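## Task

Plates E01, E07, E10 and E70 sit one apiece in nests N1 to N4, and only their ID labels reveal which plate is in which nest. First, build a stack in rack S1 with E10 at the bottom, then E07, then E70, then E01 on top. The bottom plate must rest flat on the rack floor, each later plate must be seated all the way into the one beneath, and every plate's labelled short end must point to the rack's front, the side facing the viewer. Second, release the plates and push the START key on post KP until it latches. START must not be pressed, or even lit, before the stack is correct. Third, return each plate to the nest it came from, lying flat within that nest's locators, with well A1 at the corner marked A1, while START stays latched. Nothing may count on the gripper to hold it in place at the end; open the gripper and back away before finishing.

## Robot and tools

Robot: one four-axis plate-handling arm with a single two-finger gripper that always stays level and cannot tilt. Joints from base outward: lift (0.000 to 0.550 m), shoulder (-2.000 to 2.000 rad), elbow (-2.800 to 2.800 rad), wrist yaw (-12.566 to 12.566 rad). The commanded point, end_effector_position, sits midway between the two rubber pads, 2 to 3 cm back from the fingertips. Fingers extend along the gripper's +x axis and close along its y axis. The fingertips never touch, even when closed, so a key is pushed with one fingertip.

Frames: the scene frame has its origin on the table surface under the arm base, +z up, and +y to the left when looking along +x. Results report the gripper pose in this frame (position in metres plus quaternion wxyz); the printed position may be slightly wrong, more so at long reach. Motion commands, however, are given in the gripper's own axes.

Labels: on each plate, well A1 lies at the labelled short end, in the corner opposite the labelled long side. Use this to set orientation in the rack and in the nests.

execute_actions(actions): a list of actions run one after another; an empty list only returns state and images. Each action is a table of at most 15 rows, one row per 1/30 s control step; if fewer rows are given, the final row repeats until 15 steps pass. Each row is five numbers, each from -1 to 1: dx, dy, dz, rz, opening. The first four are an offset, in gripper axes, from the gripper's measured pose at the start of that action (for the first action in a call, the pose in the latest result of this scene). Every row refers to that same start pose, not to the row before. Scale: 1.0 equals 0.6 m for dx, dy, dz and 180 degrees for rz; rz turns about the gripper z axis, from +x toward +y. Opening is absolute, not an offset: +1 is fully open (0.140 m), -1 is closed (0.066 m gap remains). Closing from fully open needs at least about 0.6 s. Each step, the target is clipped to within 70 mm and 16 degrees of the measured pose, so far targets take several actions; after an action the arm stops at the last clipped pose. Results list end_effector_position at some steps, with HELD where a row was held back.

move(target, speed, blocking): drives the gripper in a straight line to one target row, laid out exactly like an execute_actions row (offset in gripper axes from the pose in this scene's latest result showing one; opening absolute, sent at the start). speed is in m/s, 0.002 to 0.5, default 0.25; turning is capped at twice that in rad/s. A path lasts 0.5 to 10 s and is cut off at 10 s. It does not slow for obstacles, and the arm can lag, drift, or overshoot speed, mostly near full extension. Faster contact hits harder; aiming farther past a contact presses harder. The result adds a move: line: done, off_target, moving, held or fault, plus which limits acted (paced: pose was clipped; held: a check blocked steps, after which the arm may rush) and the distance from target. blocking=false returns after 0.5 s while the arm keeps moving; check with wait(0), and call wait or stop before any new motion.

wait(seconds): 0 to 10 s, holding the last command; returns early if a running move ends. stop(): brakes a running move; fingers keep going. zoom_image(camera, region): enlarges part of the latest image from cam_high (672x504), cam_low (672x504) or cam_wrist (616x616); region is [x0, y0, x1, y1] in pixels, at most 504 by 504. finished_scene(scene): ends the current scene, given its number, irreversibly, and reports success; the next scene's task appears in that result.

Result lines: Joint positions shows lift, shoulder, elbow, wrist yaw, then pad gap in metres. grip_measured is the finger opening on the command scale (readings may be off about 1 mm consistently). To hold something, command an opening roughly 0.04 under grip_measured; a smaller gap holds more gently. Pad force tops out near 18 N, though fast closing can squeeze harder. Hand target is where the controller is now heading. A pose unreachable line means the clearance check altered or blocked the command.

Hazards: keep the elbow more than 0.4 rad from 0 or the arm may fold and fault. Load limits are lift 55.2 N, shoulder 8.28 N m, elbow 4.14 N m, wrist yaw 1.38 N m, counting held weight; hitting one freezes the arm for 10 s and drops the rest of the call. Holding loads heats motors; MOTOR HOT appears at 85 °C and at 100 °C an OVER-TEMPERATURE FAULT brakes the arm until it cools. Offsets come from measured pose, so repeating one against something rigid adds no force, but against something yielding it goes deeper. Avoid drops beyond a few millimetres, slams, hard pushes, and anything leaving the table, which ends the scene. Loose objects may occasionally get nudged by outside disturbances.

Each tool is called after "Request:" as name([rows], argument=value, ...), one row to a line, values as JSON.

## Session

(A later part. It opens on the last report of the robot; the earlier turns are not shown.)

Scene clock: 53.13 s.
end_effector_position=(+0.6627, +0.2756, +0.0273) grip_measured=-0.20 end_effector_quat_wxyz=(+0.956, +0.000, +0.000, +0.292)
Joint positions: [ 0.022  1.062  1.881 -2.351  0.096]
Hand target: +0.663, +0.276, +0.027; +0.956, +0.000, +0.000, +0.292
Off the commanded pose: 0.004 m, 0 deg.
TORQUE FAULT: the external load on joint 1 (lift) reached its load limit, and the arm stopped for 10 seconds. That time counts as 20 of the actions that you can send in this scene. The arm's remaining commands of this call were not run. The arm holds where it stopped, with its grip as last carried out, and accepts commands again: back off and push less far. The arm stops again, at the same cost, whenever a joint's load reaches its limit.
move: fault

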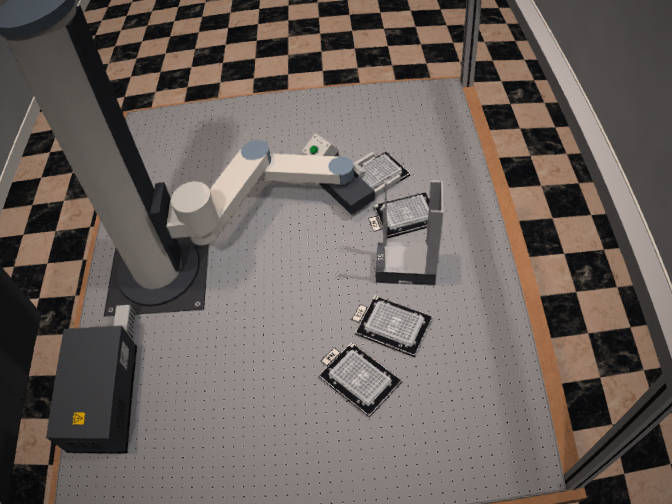

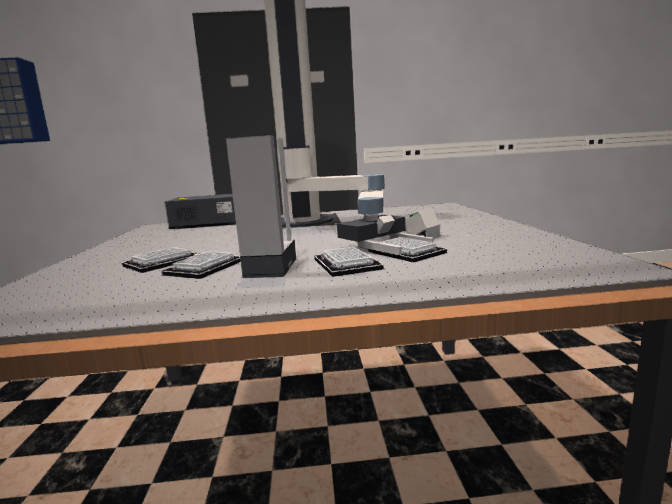

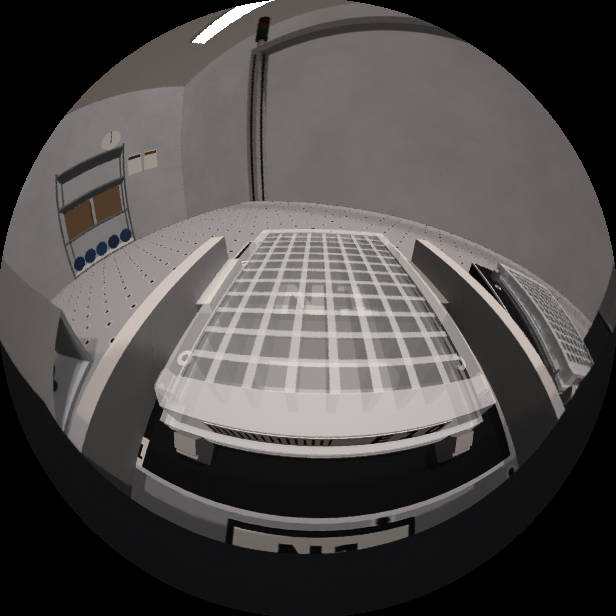

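Request:
move(target=[0,0,0.005,0,-0.5], speed=0.02)

Request:
move(target=[-0.001,0,0,-0.007,-0.5], speed=0.02)

Request:
move(target=[0,0,-0.009,0,-0.5], speed=0.01)

Request:
zoom_image(camera="cam_wrist", region=[150, 220, 490, 480])

Request:
zoom_image(camera="cam_high", region=[370, 165, 460, 230])

Scene clock: 109.37 s.
end_effector_position=(+0.7017, -0.0766, +0.3232) grip_measured=-0.45 end_effector_quat_wxyz=(+0.998, +0.000, +0.000, -0.061)
Joint positions: [ 0.318  0.499  1.704 -2.326  0.086]
Hand target: +0.702, -0.077, +0.323; +0.998, +0.000, +0.000, -0.061
Off the commanded pose: 0.000 m, 0 deg.
move: done

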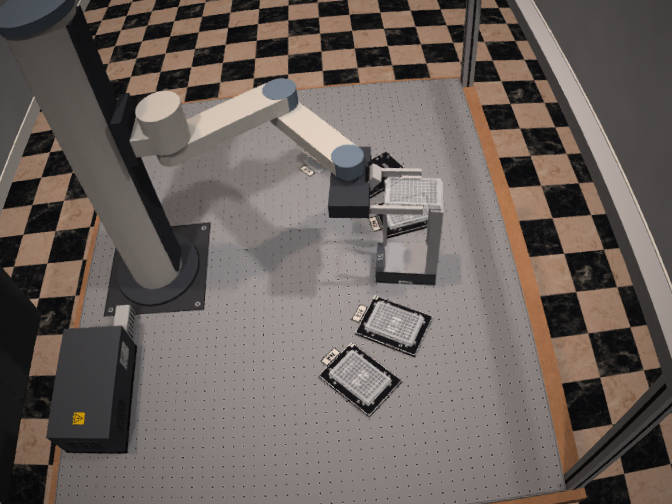

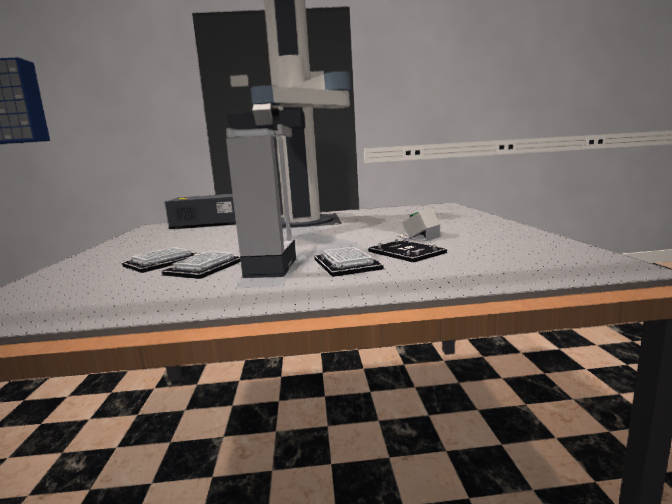

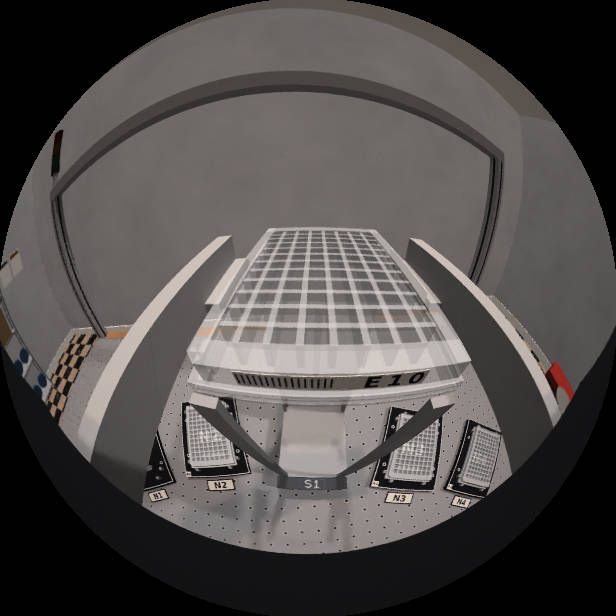

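Scene clock: 110.13 s.
end_effector_position=(+0.7012, -0.0765, +0.3232) grip_measured=-0.45 end_effector_quat_wxyz=(+0.997, +0.000, +0.000, -0.072)
Joint positions: [ 0.318  0.508  1.701 -2.353  0.086]
Hand target: +0.701, -0.077, +0.323; +0.997, +0.000, +0.000, -0.072
Off the commanded pose: 0.000 m, 0 deg.
move: done

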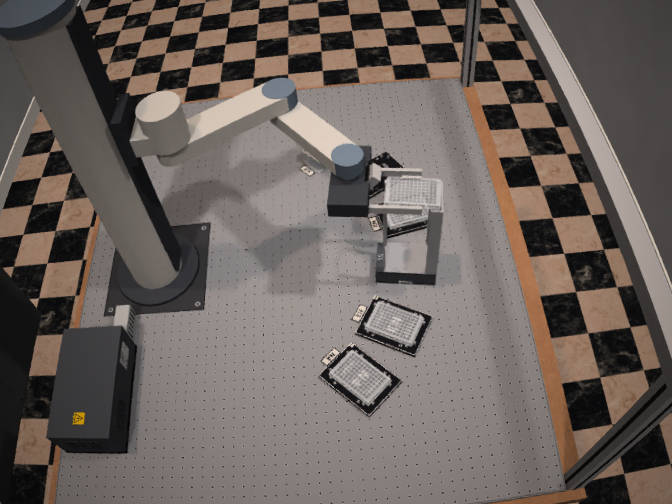

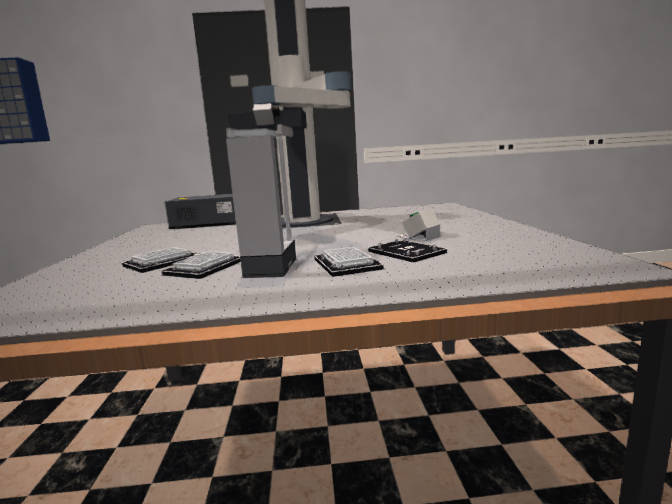

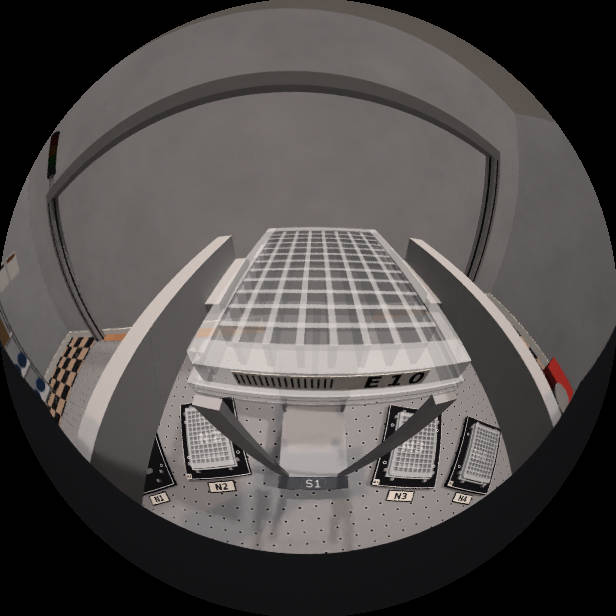

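Scene clock: 110.90 s.
end_effector_position=(+0.7010, -0.0767, +0.3180) grip_measured=-0.46 end_effector_quat_wxyz=(+0.997, +0.000, +0.000, -0.073)
Joint positions: [ 0.313  0.509  1.7   -2.354  0.086]
Hand target: +0.701, -0.076, +0.318; +0.997, +0.000, +0.000, -0.072
Off the commanded pose: 0.000 m, 0 deg.
move: done

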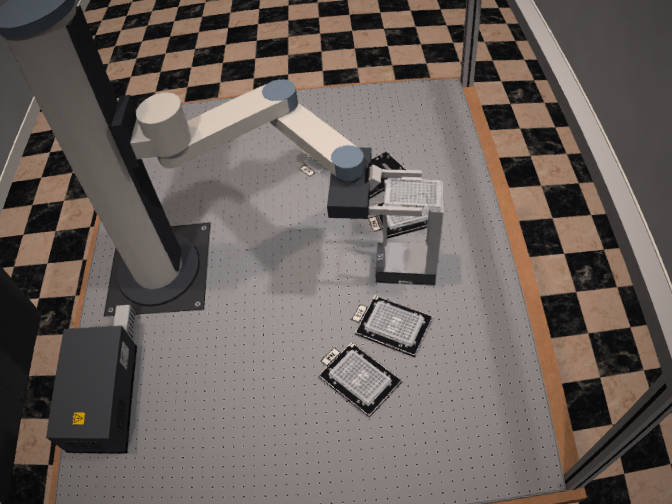

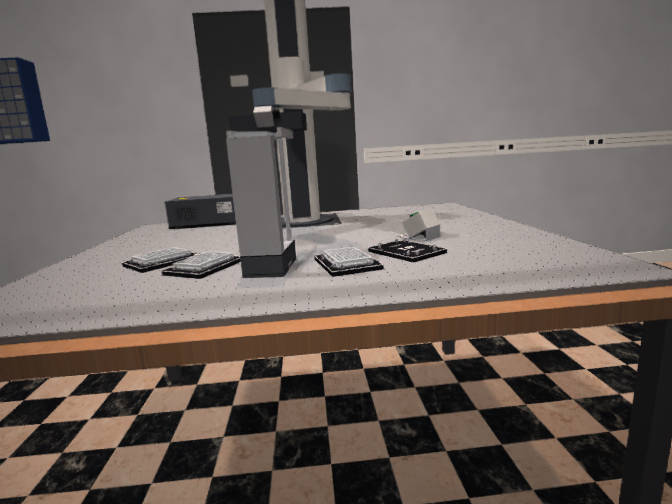

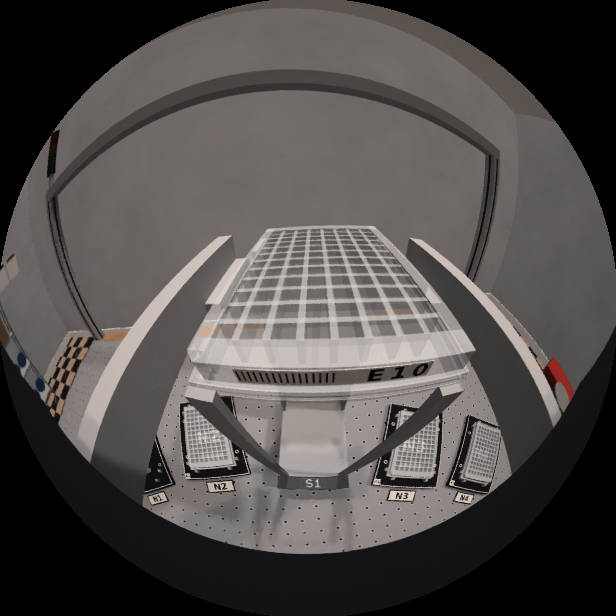

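Region (150, 220, 490, 480) of cam_wrist's 616x616 image, scaled by 1.482, with more detail than that image has; it fills the top 385 rows of this view, and the rest is white.

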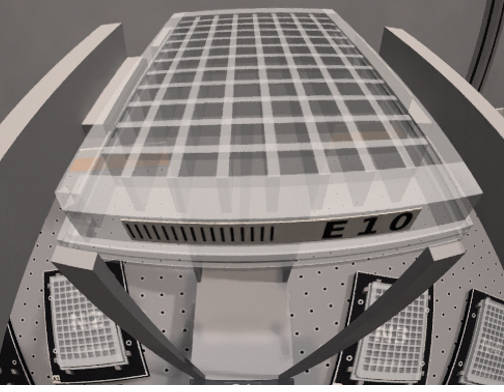

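Region (370, 165, 460, 230) of cam_high's 672x504 image, scaled by 5.600, with more detail than that image has.

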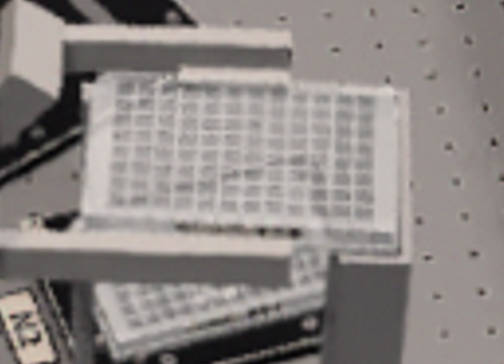

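Request:
move(target=[0,0,0.008,0,-0.51], speed=0.01)

Request:
move(target=[0.001,0.0025,0,0.008,-0.51], speed=0.02)

Request:
move(target=[0,0,-0.008,0,-0.51], speed=0.01)

Request:
zoom_image(camera="cam_wrist", region=[150, 220, 490, 480])

Request:
zoom_image(camera="cam_high", region=[370, 165, 460, 230])

Request:
zoom_image(camera="cam_low", region=[210, 110, 300, 160])

Scene clock: 120.87 s.
end_effector_position=(+0.7010, -0.0767, +0.3228) grip_measured=-0.46 end_effector_quat_wxyz=(+0.997, +0.000, +0.000, -0.073)
Joint positions: [ 0.318  0.509  1.7   -2.354  0.086]
Hand target: +0.701, -0.077, +0.323; +0.997, +0.000, +0.000, -0.073
Off the commanded pose: 0.000 m, 0 deg.
move: done

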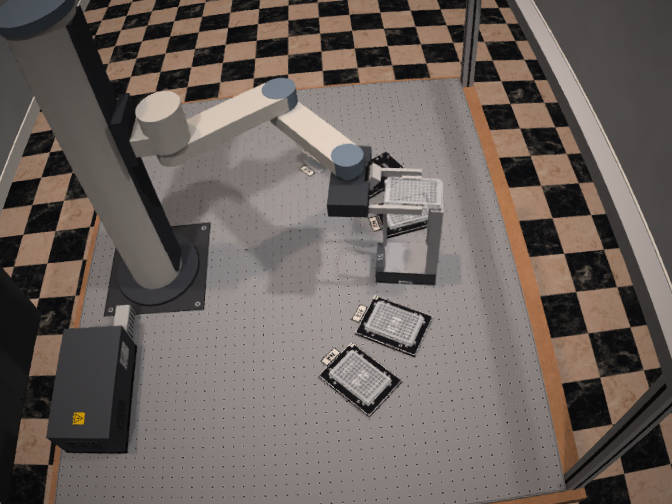

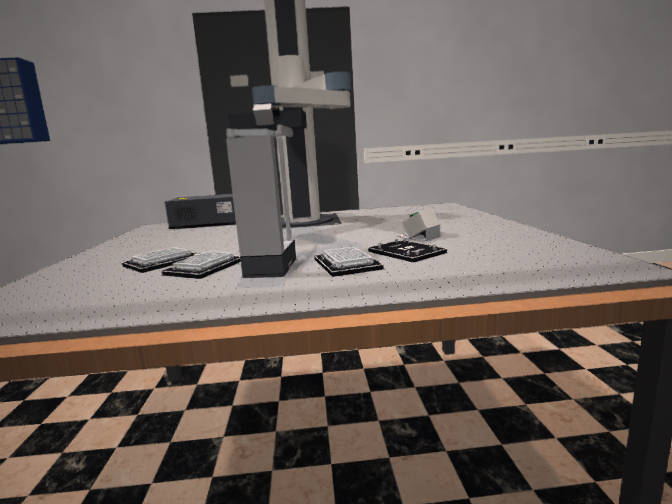

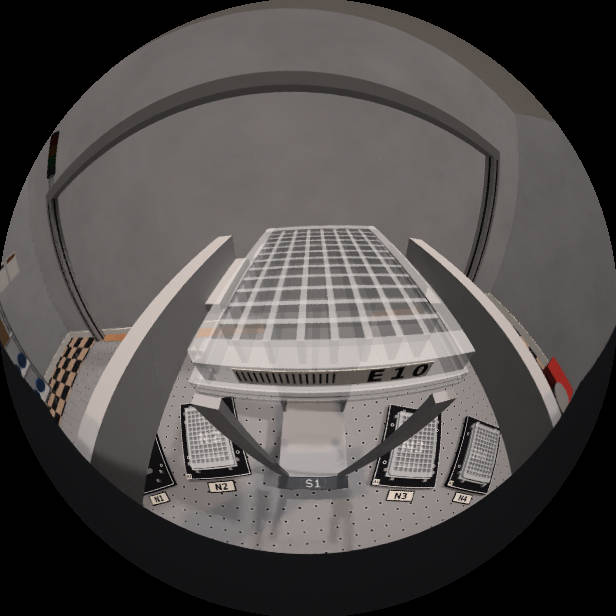

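Scene clock: 121.73 s.
end_effector_position=(+0.7018, -0.0753, +0.3228) grip_measured=-0.46 end_effector_quat_wxyz=(+0.998, +0.000, +0.000, -0.060)
Joint positions: [ 0.318  0.502  1.704 -2.326  0.086]
Hand target: +0.702, -0.075, +0.323; +0.998, +0.000, +0.000, -0.060
Off the commanded pose: 0.000 m, 0 deg.
move: done

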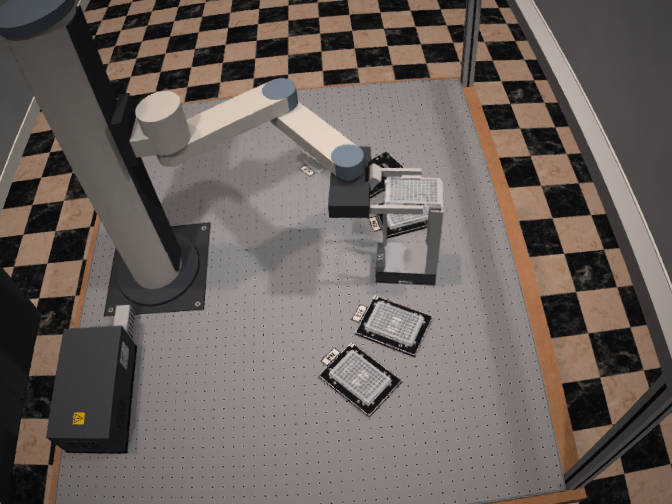

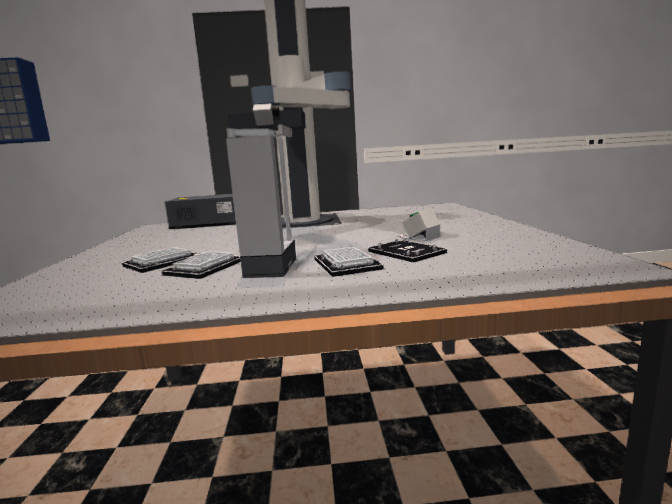

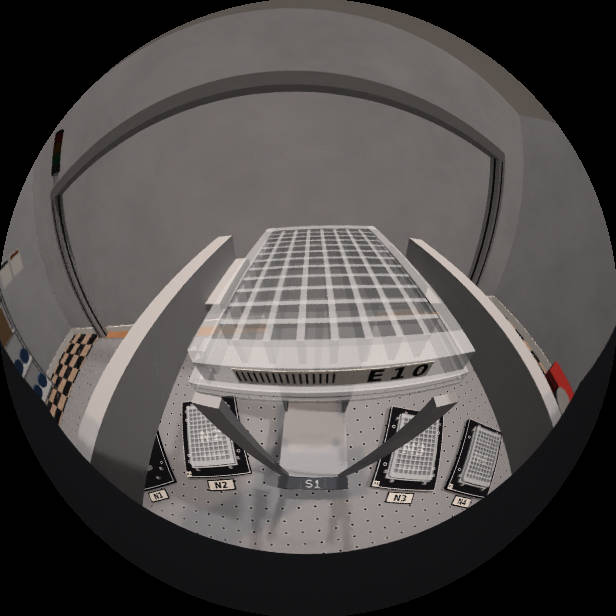

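Scene clock: 122.43 s.
end_effector_position=(+0.7016, -0.0758, +0.3180) grip_measured=-0.46 end_effector_quat_wxyz=(+0.998, +0.000, +0.000, -0.061)
Joint positions: [ 0.313  0.502  1.703 -2.328  0.086]
Hand target: +0.702, -0.075, +0.318; +0.998, +0.000, +0.000, -0.060
Off the commanded pose: 0.000 m, 0 deg.
move: done

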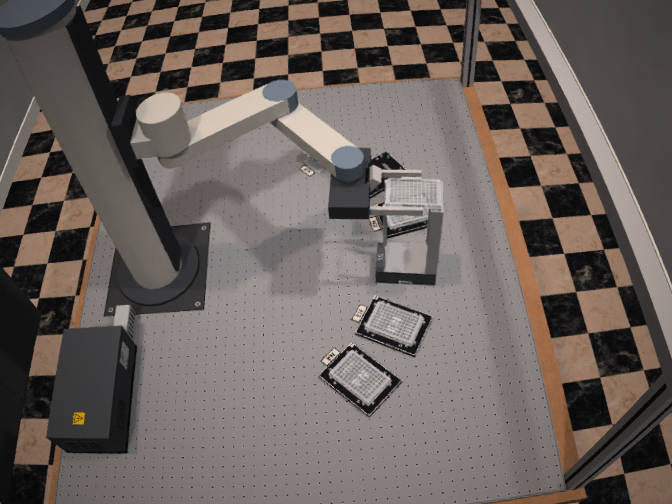

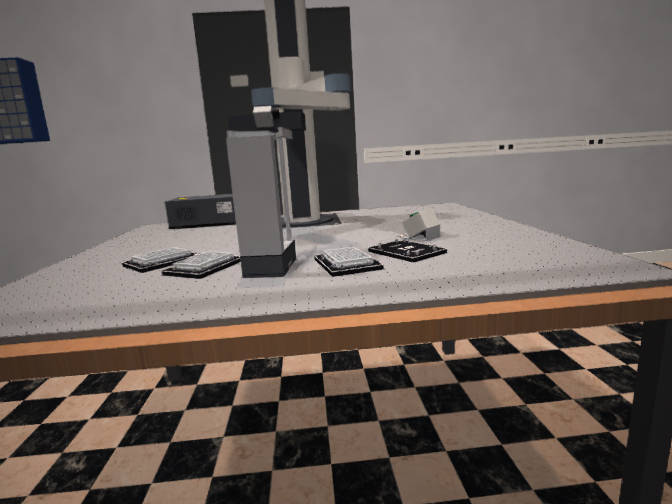

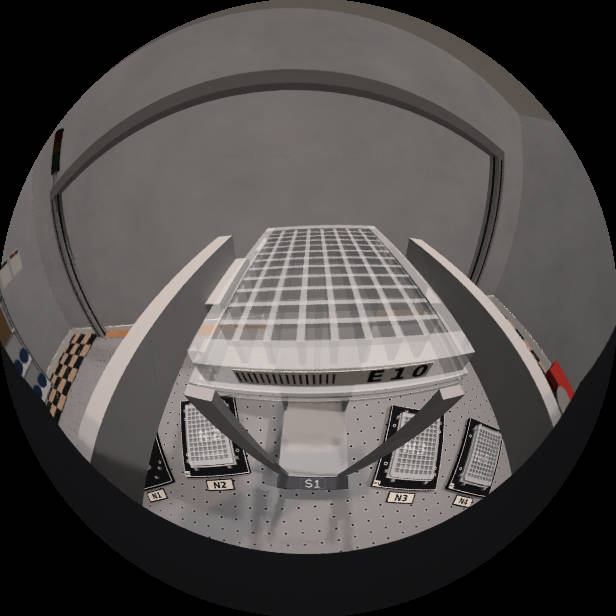

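Region (150, 220, 490, 480) of cam_wrist's 616x616 image, scaled by 1.482, with more detail than that image has; it fills the top 385 rows of this view, and the rest is white.

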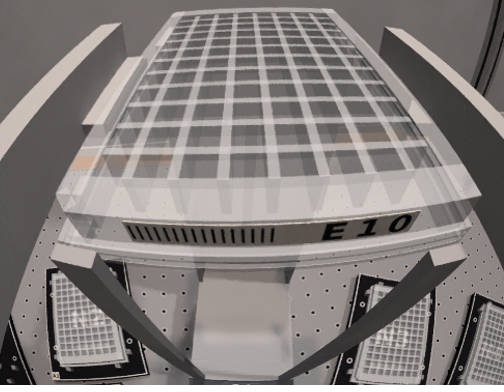

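Region (370, 165, 460, 230) of cam_high's 672x504 image, scaled by 5.600, with more detail than that image has.

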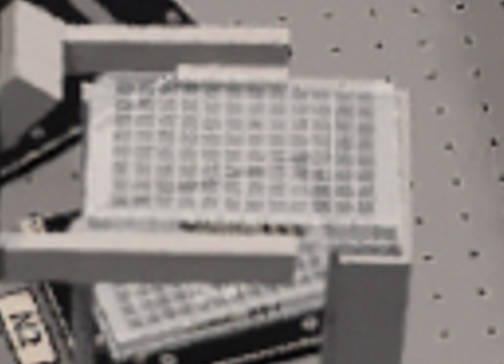

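Region (210, 110, 300, 160) of cam_low's 672x504 image, scaled by 5.600, with more detail than that image has.

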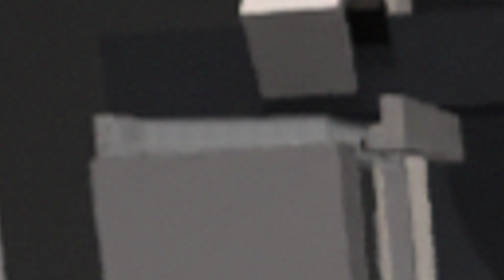

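Request:
move(target=[0.0005,-0.0025,0.003,-0.0035,-0.51], speed=0.01)

Request:
move(target=[0,0,-0.007,0,-0.51], speed=0.008)

Request:
zoom_image(camera="cam_wrist", region=[150, 220, 490, 480])

Request:
zoom_image(camera="cam_high", region=[370, 165, 460, 230])

Scene clock: 130.80 s.
end_effector_position=(+0.7017, -0.0772, +0.3198) grip_measured=-0.46 end_effector_quat_wxyz=(+0.998, +0.000, +0.000, -0.067)
Joint positions: [ 0.315  0.501  1.705 -2.34   0.086]
Hand target: +0.702, -0.077, +0.320; +0.998, +0.000, +0.000, -0.067
Off the commanded pose: 0.000 m, 0 deg.
move: done

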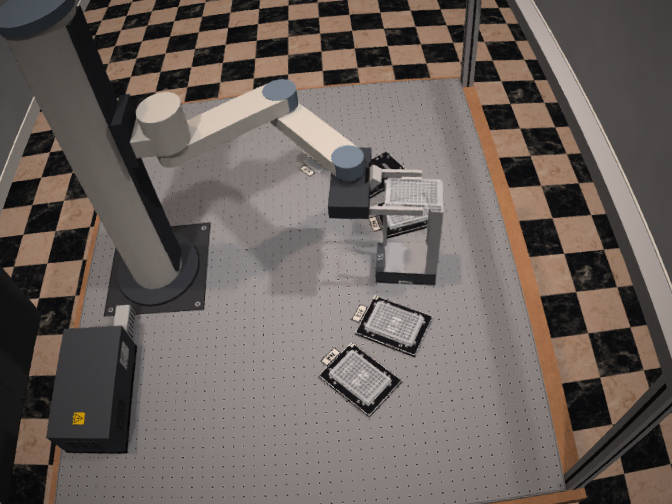

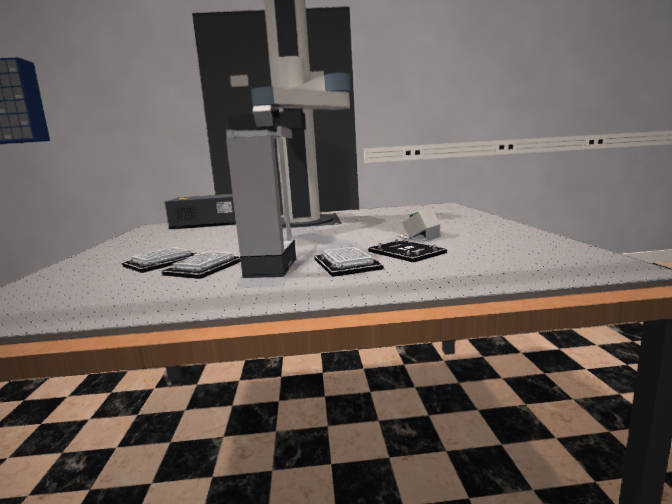

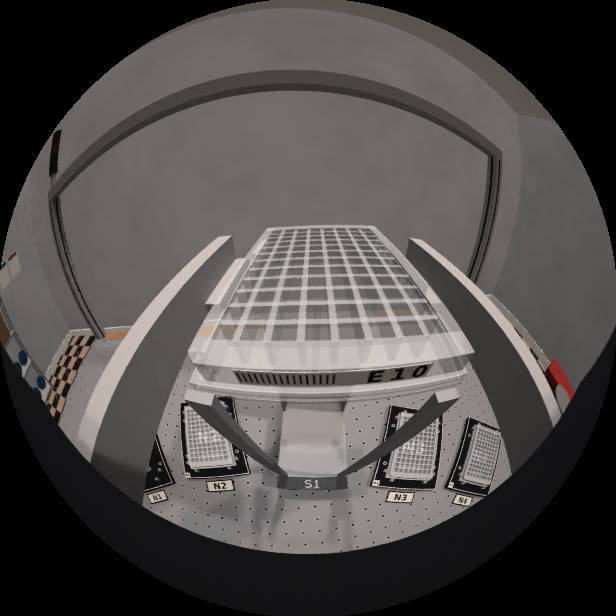

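Scene clock: 131.53 s.
end_effector_position=(+0.7017, -0.0773, +0.3157) grip_measured=-0.47 end_effector_quat_wxyz=(+0.998, +0.000, +0.000, -0.067)
Joint positions: [ 0.311  0.501  1.705 -2.34   0.086]
Hand target: +0.702, -0.077, +0.316; +0.998, +0.000, +0.000, -0.067
Off the commanded pose: 0.000 m, 0 deg.
move: done

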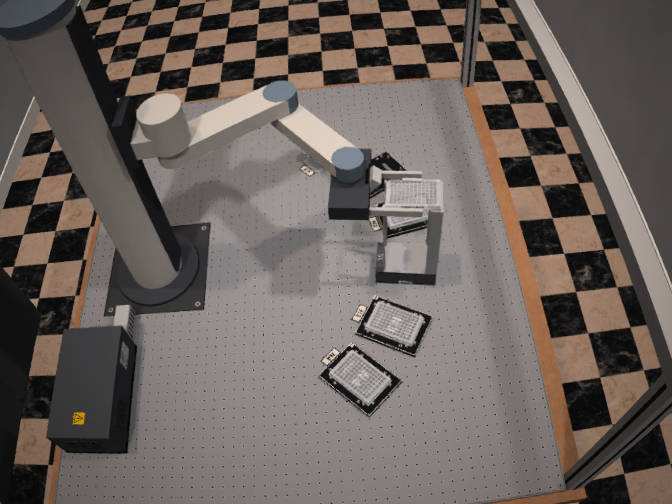

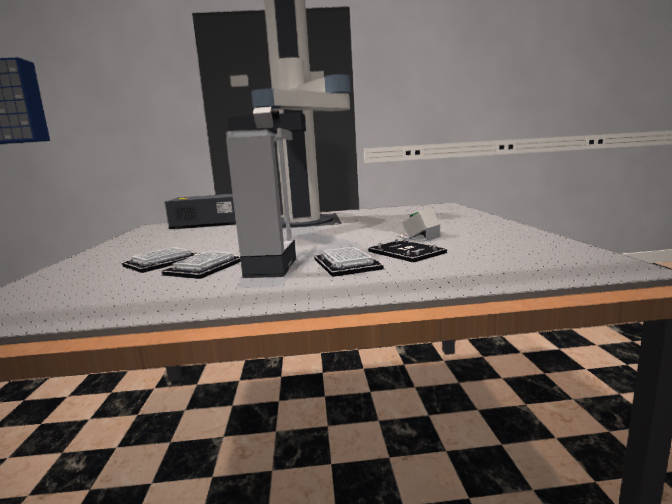

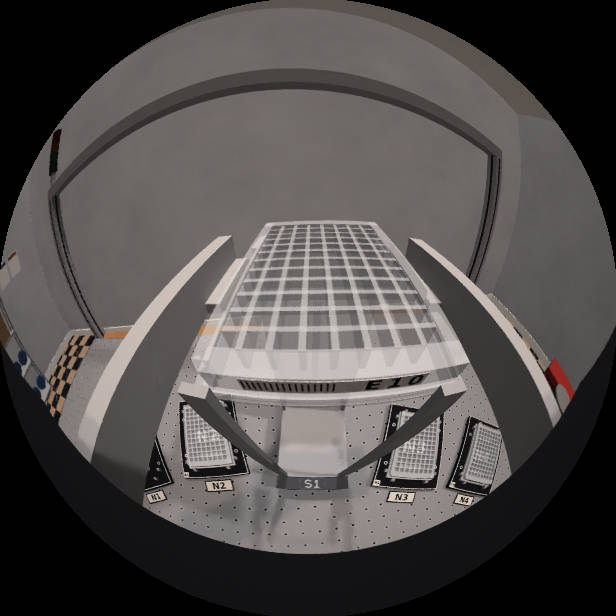

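Region (150, 220, 490, 480) of cam_wrist's 616x616 image, scaled by 1.482, with more detail than that image has; it fills the top 385 rows of this view, and the rest is white.

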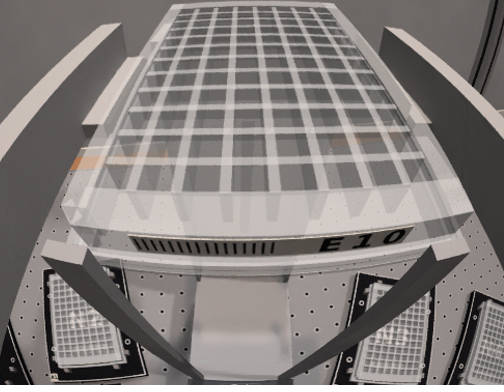

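Region (370, 165, 460, 230) of cam_high's 672x504 image, scaled by 5.600, with more detail than that image has.

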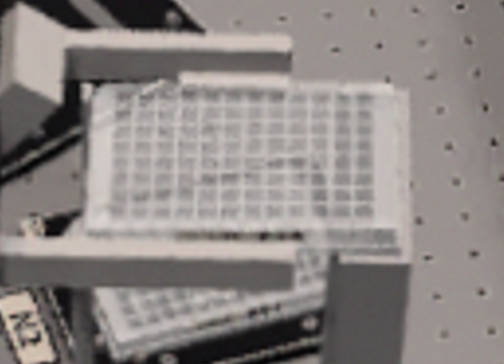

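Request:
move(target=[-0.001,0.004,0.002,0,-0.52], speed=0.006)

Request:
move(target=[0,0,-0.004,0,-0.52], speed=0.005)

Request:
zoom_image(camera="cam_wrist", region=[150, 200, 490, 460])

Request:
zoom_image(camera="cam_high", region=[410, 170, 460, 220])

Scene clock: 140.00 s.
end_effector_position=(+0.7014, -0.0752, +0.3168) grip_measured=-0.47 end_effector_quat_wxyz=(+0.998, +0.000, +0.000, -0.068)
Joint positions: [ 0.312  0.508  1.701 -2.345  0.086]
Hand target: +0.701, -0.075, +0.317; +0.998, +0.000, +0.000, -0.067
Off the commanded pose: 0.000 m, 0 deg.
move: done

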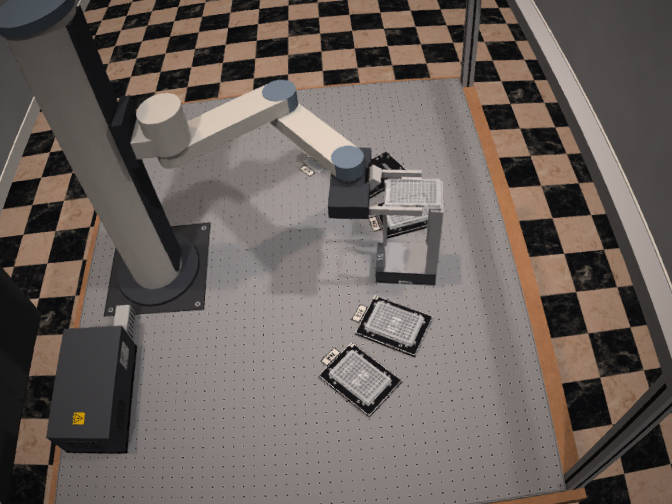

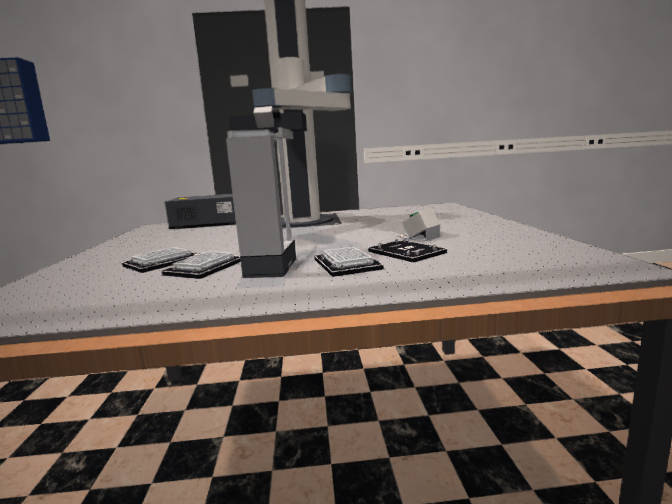

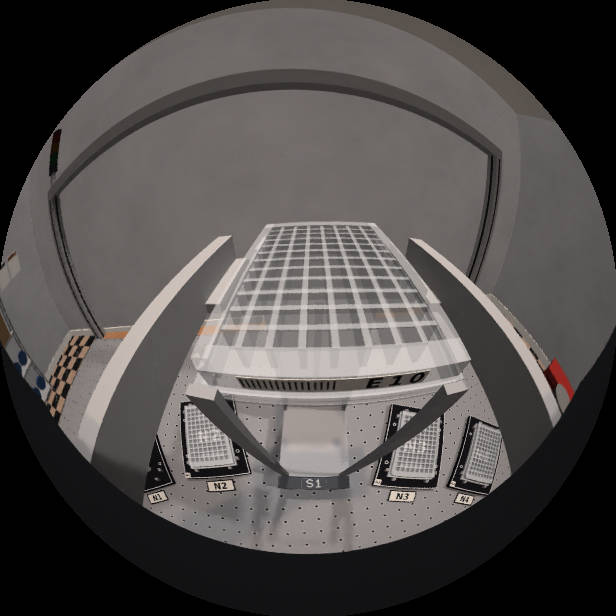

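Scene clock: 140.70 s.
end_effector_position=(+0.7015, -0.0753, +0.3145) grip_measured=-0.47 end_effector_quat_wxyz=(+0.998, +0.000, +0.000, -0.068)
Joint positions: [ 0.309  0.508  1.702 -2.345  0.086]
Hand target: +0.701, -0.075, +0.314; +0.998, +0.000, +0.000, -0.068
Off the commanded pose: 0.000 m, 0 deg.
move: done

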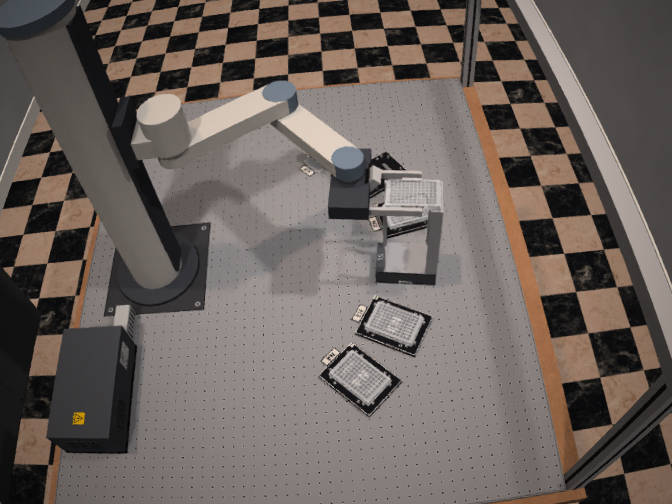

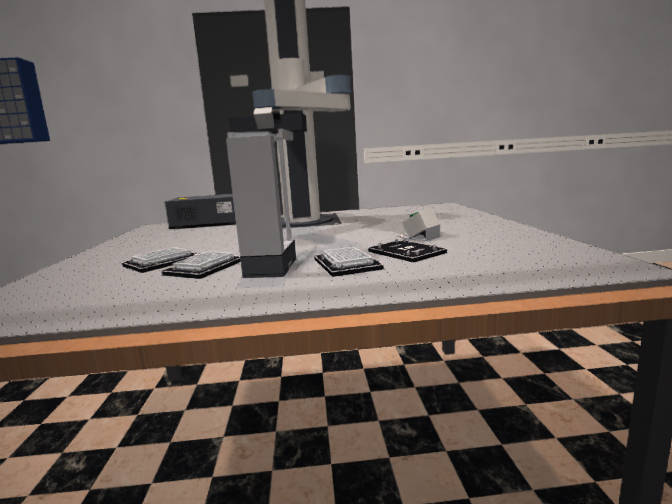

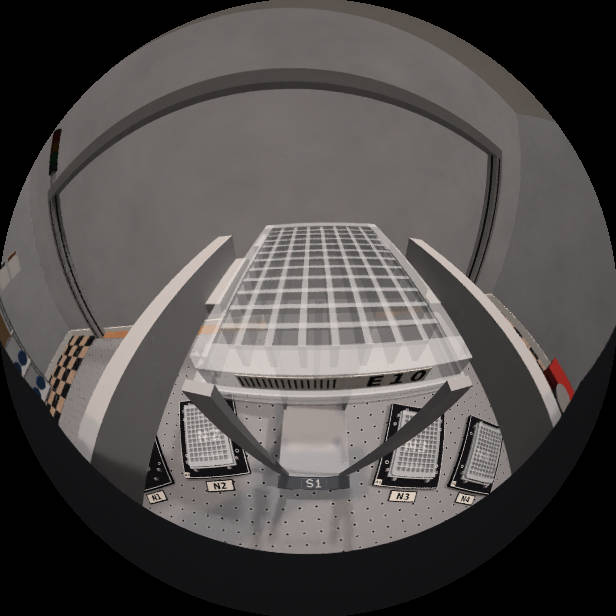

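Region (150, 200, 490, 460) of cam_wrist's 616x616 image, scaled by 1.482, with more detail than that image has; it fills the top 385 rows of this view, and the rest is white.

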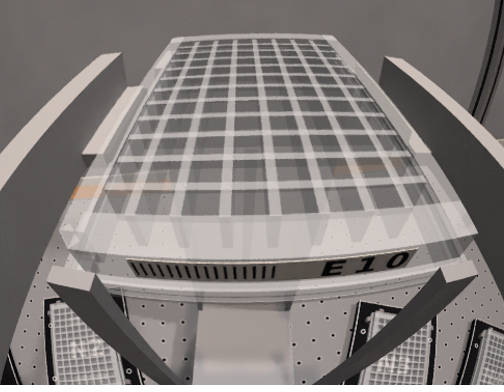

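Region (410, 170, 460, 220) of cam_high's 672x504 image, scaled by 10.080, with more detail than that image has.

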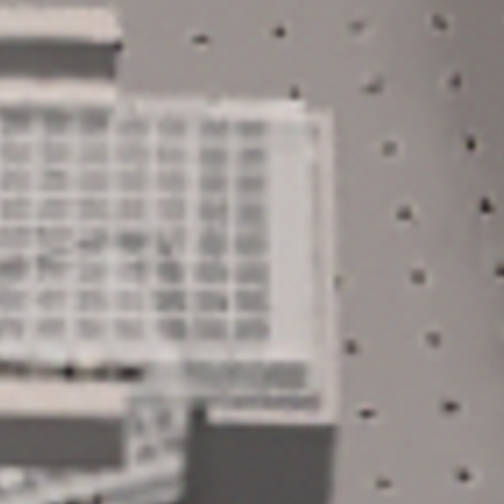

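In; rubbing left wing and right post lightly. Relieve and descend.

Request:
move(target=[0.0006,-0.001,-0.02,0.002,-0.52], speed=0.01)

Scene clock: 146.07 s.
end_effector_position=(+0.7017, -0.0760, +0.3024) grip_measured=-0.47 end_effector_quat_wxyz=(+0.998, +0.000, +0.000, -0.065)
Joint positions: [ 0.297  0.504  1.704 -2.337  0.086]
Hand target: +0.702, -0.076, +0.302; +0.998, +0.000, +0.000, -0.065
Off the commanded pose: 0.000 m, 0 deg.
move: done

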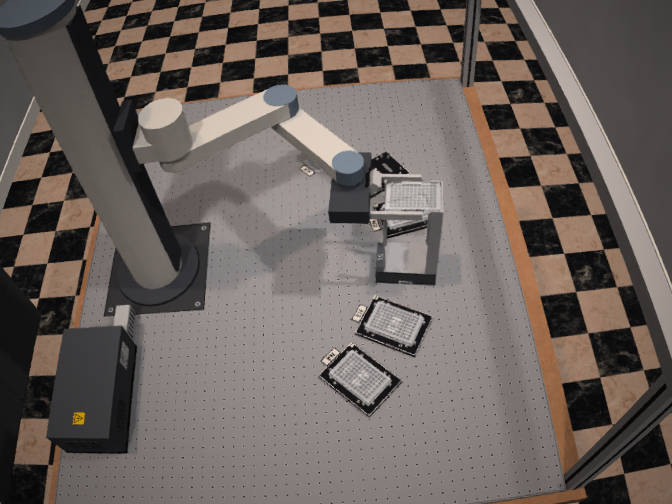

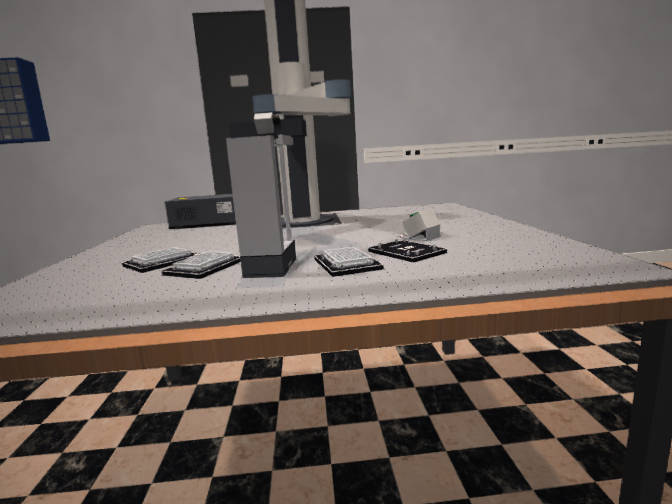

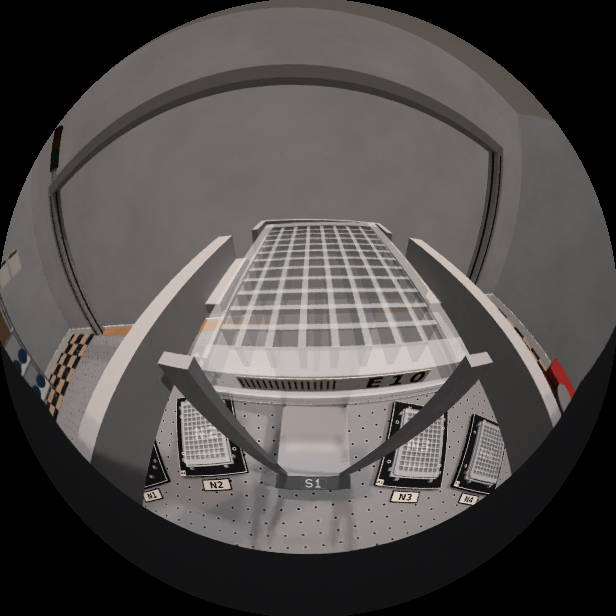

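Request:
move(target=[0,0,-0.36,0,-0.52], speed=0.08)

Request:
zoom_image(camera="cam_low", region=[230, 200, 330, 280])

Scene clock: 153.33 s.
end_effector_position=(+0.7017, -0.0760, +0.0864) grip_measured=-0.47 end_effector_quat_wxyz=(+0.998, +0.000, +0.000, -0.065)
Joint positions: [ 0.081  0.504  1.704 -2.337  0.086]
Hand target: +0.702, -0.076, +0.086; +0.998, +0.000, +0.000, -0.065
Off the commanded pose: 0.000 m, 0 deg.
move: done

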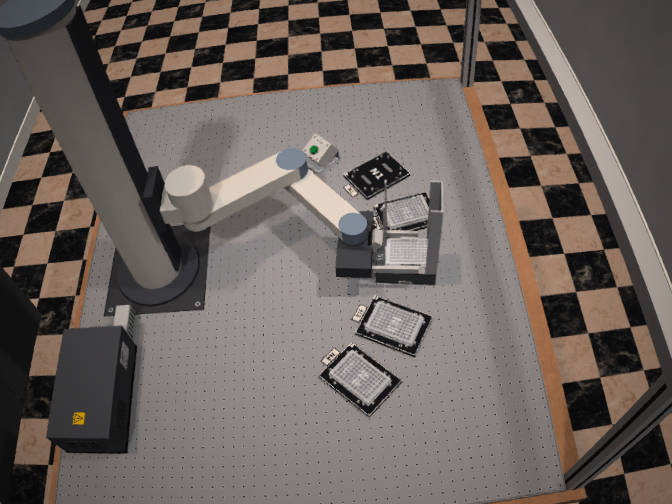

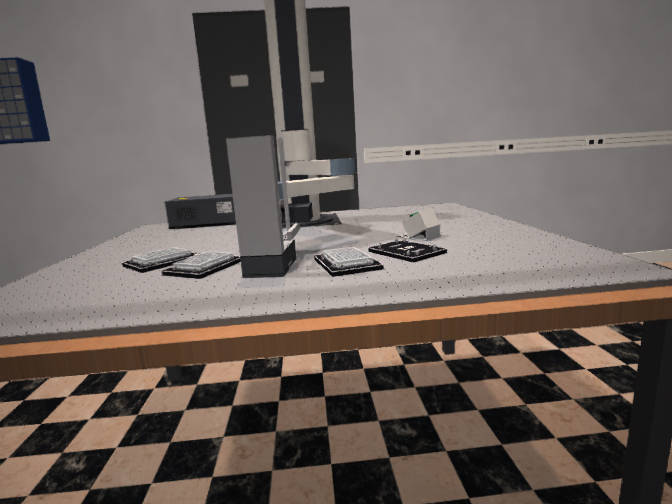

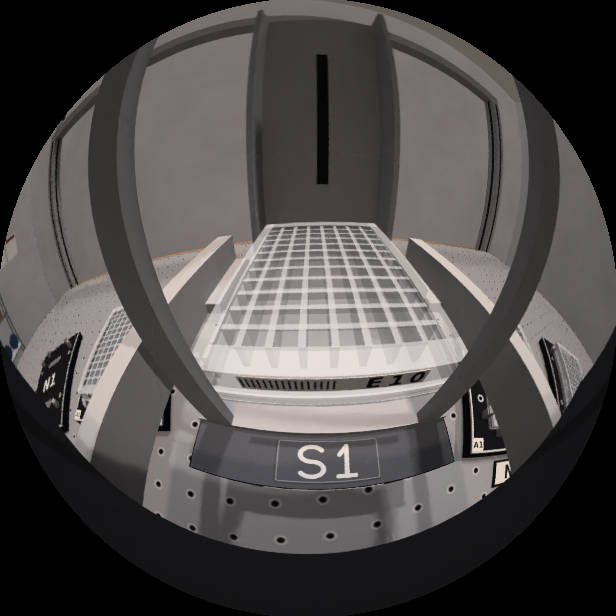

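Region (230, 200, 330, 280) of cam_low's 672x504 image, scaled by 5.040, with more detail than that image has; it fills the top 403 rows of this view, and the rest is white.

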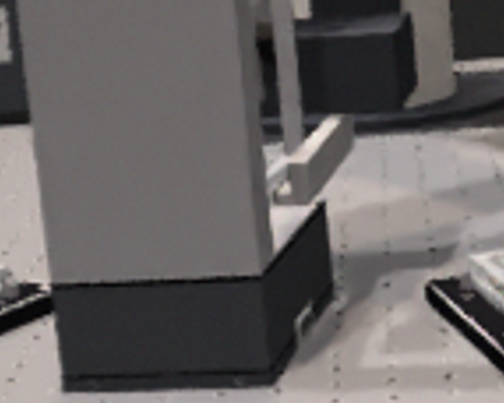

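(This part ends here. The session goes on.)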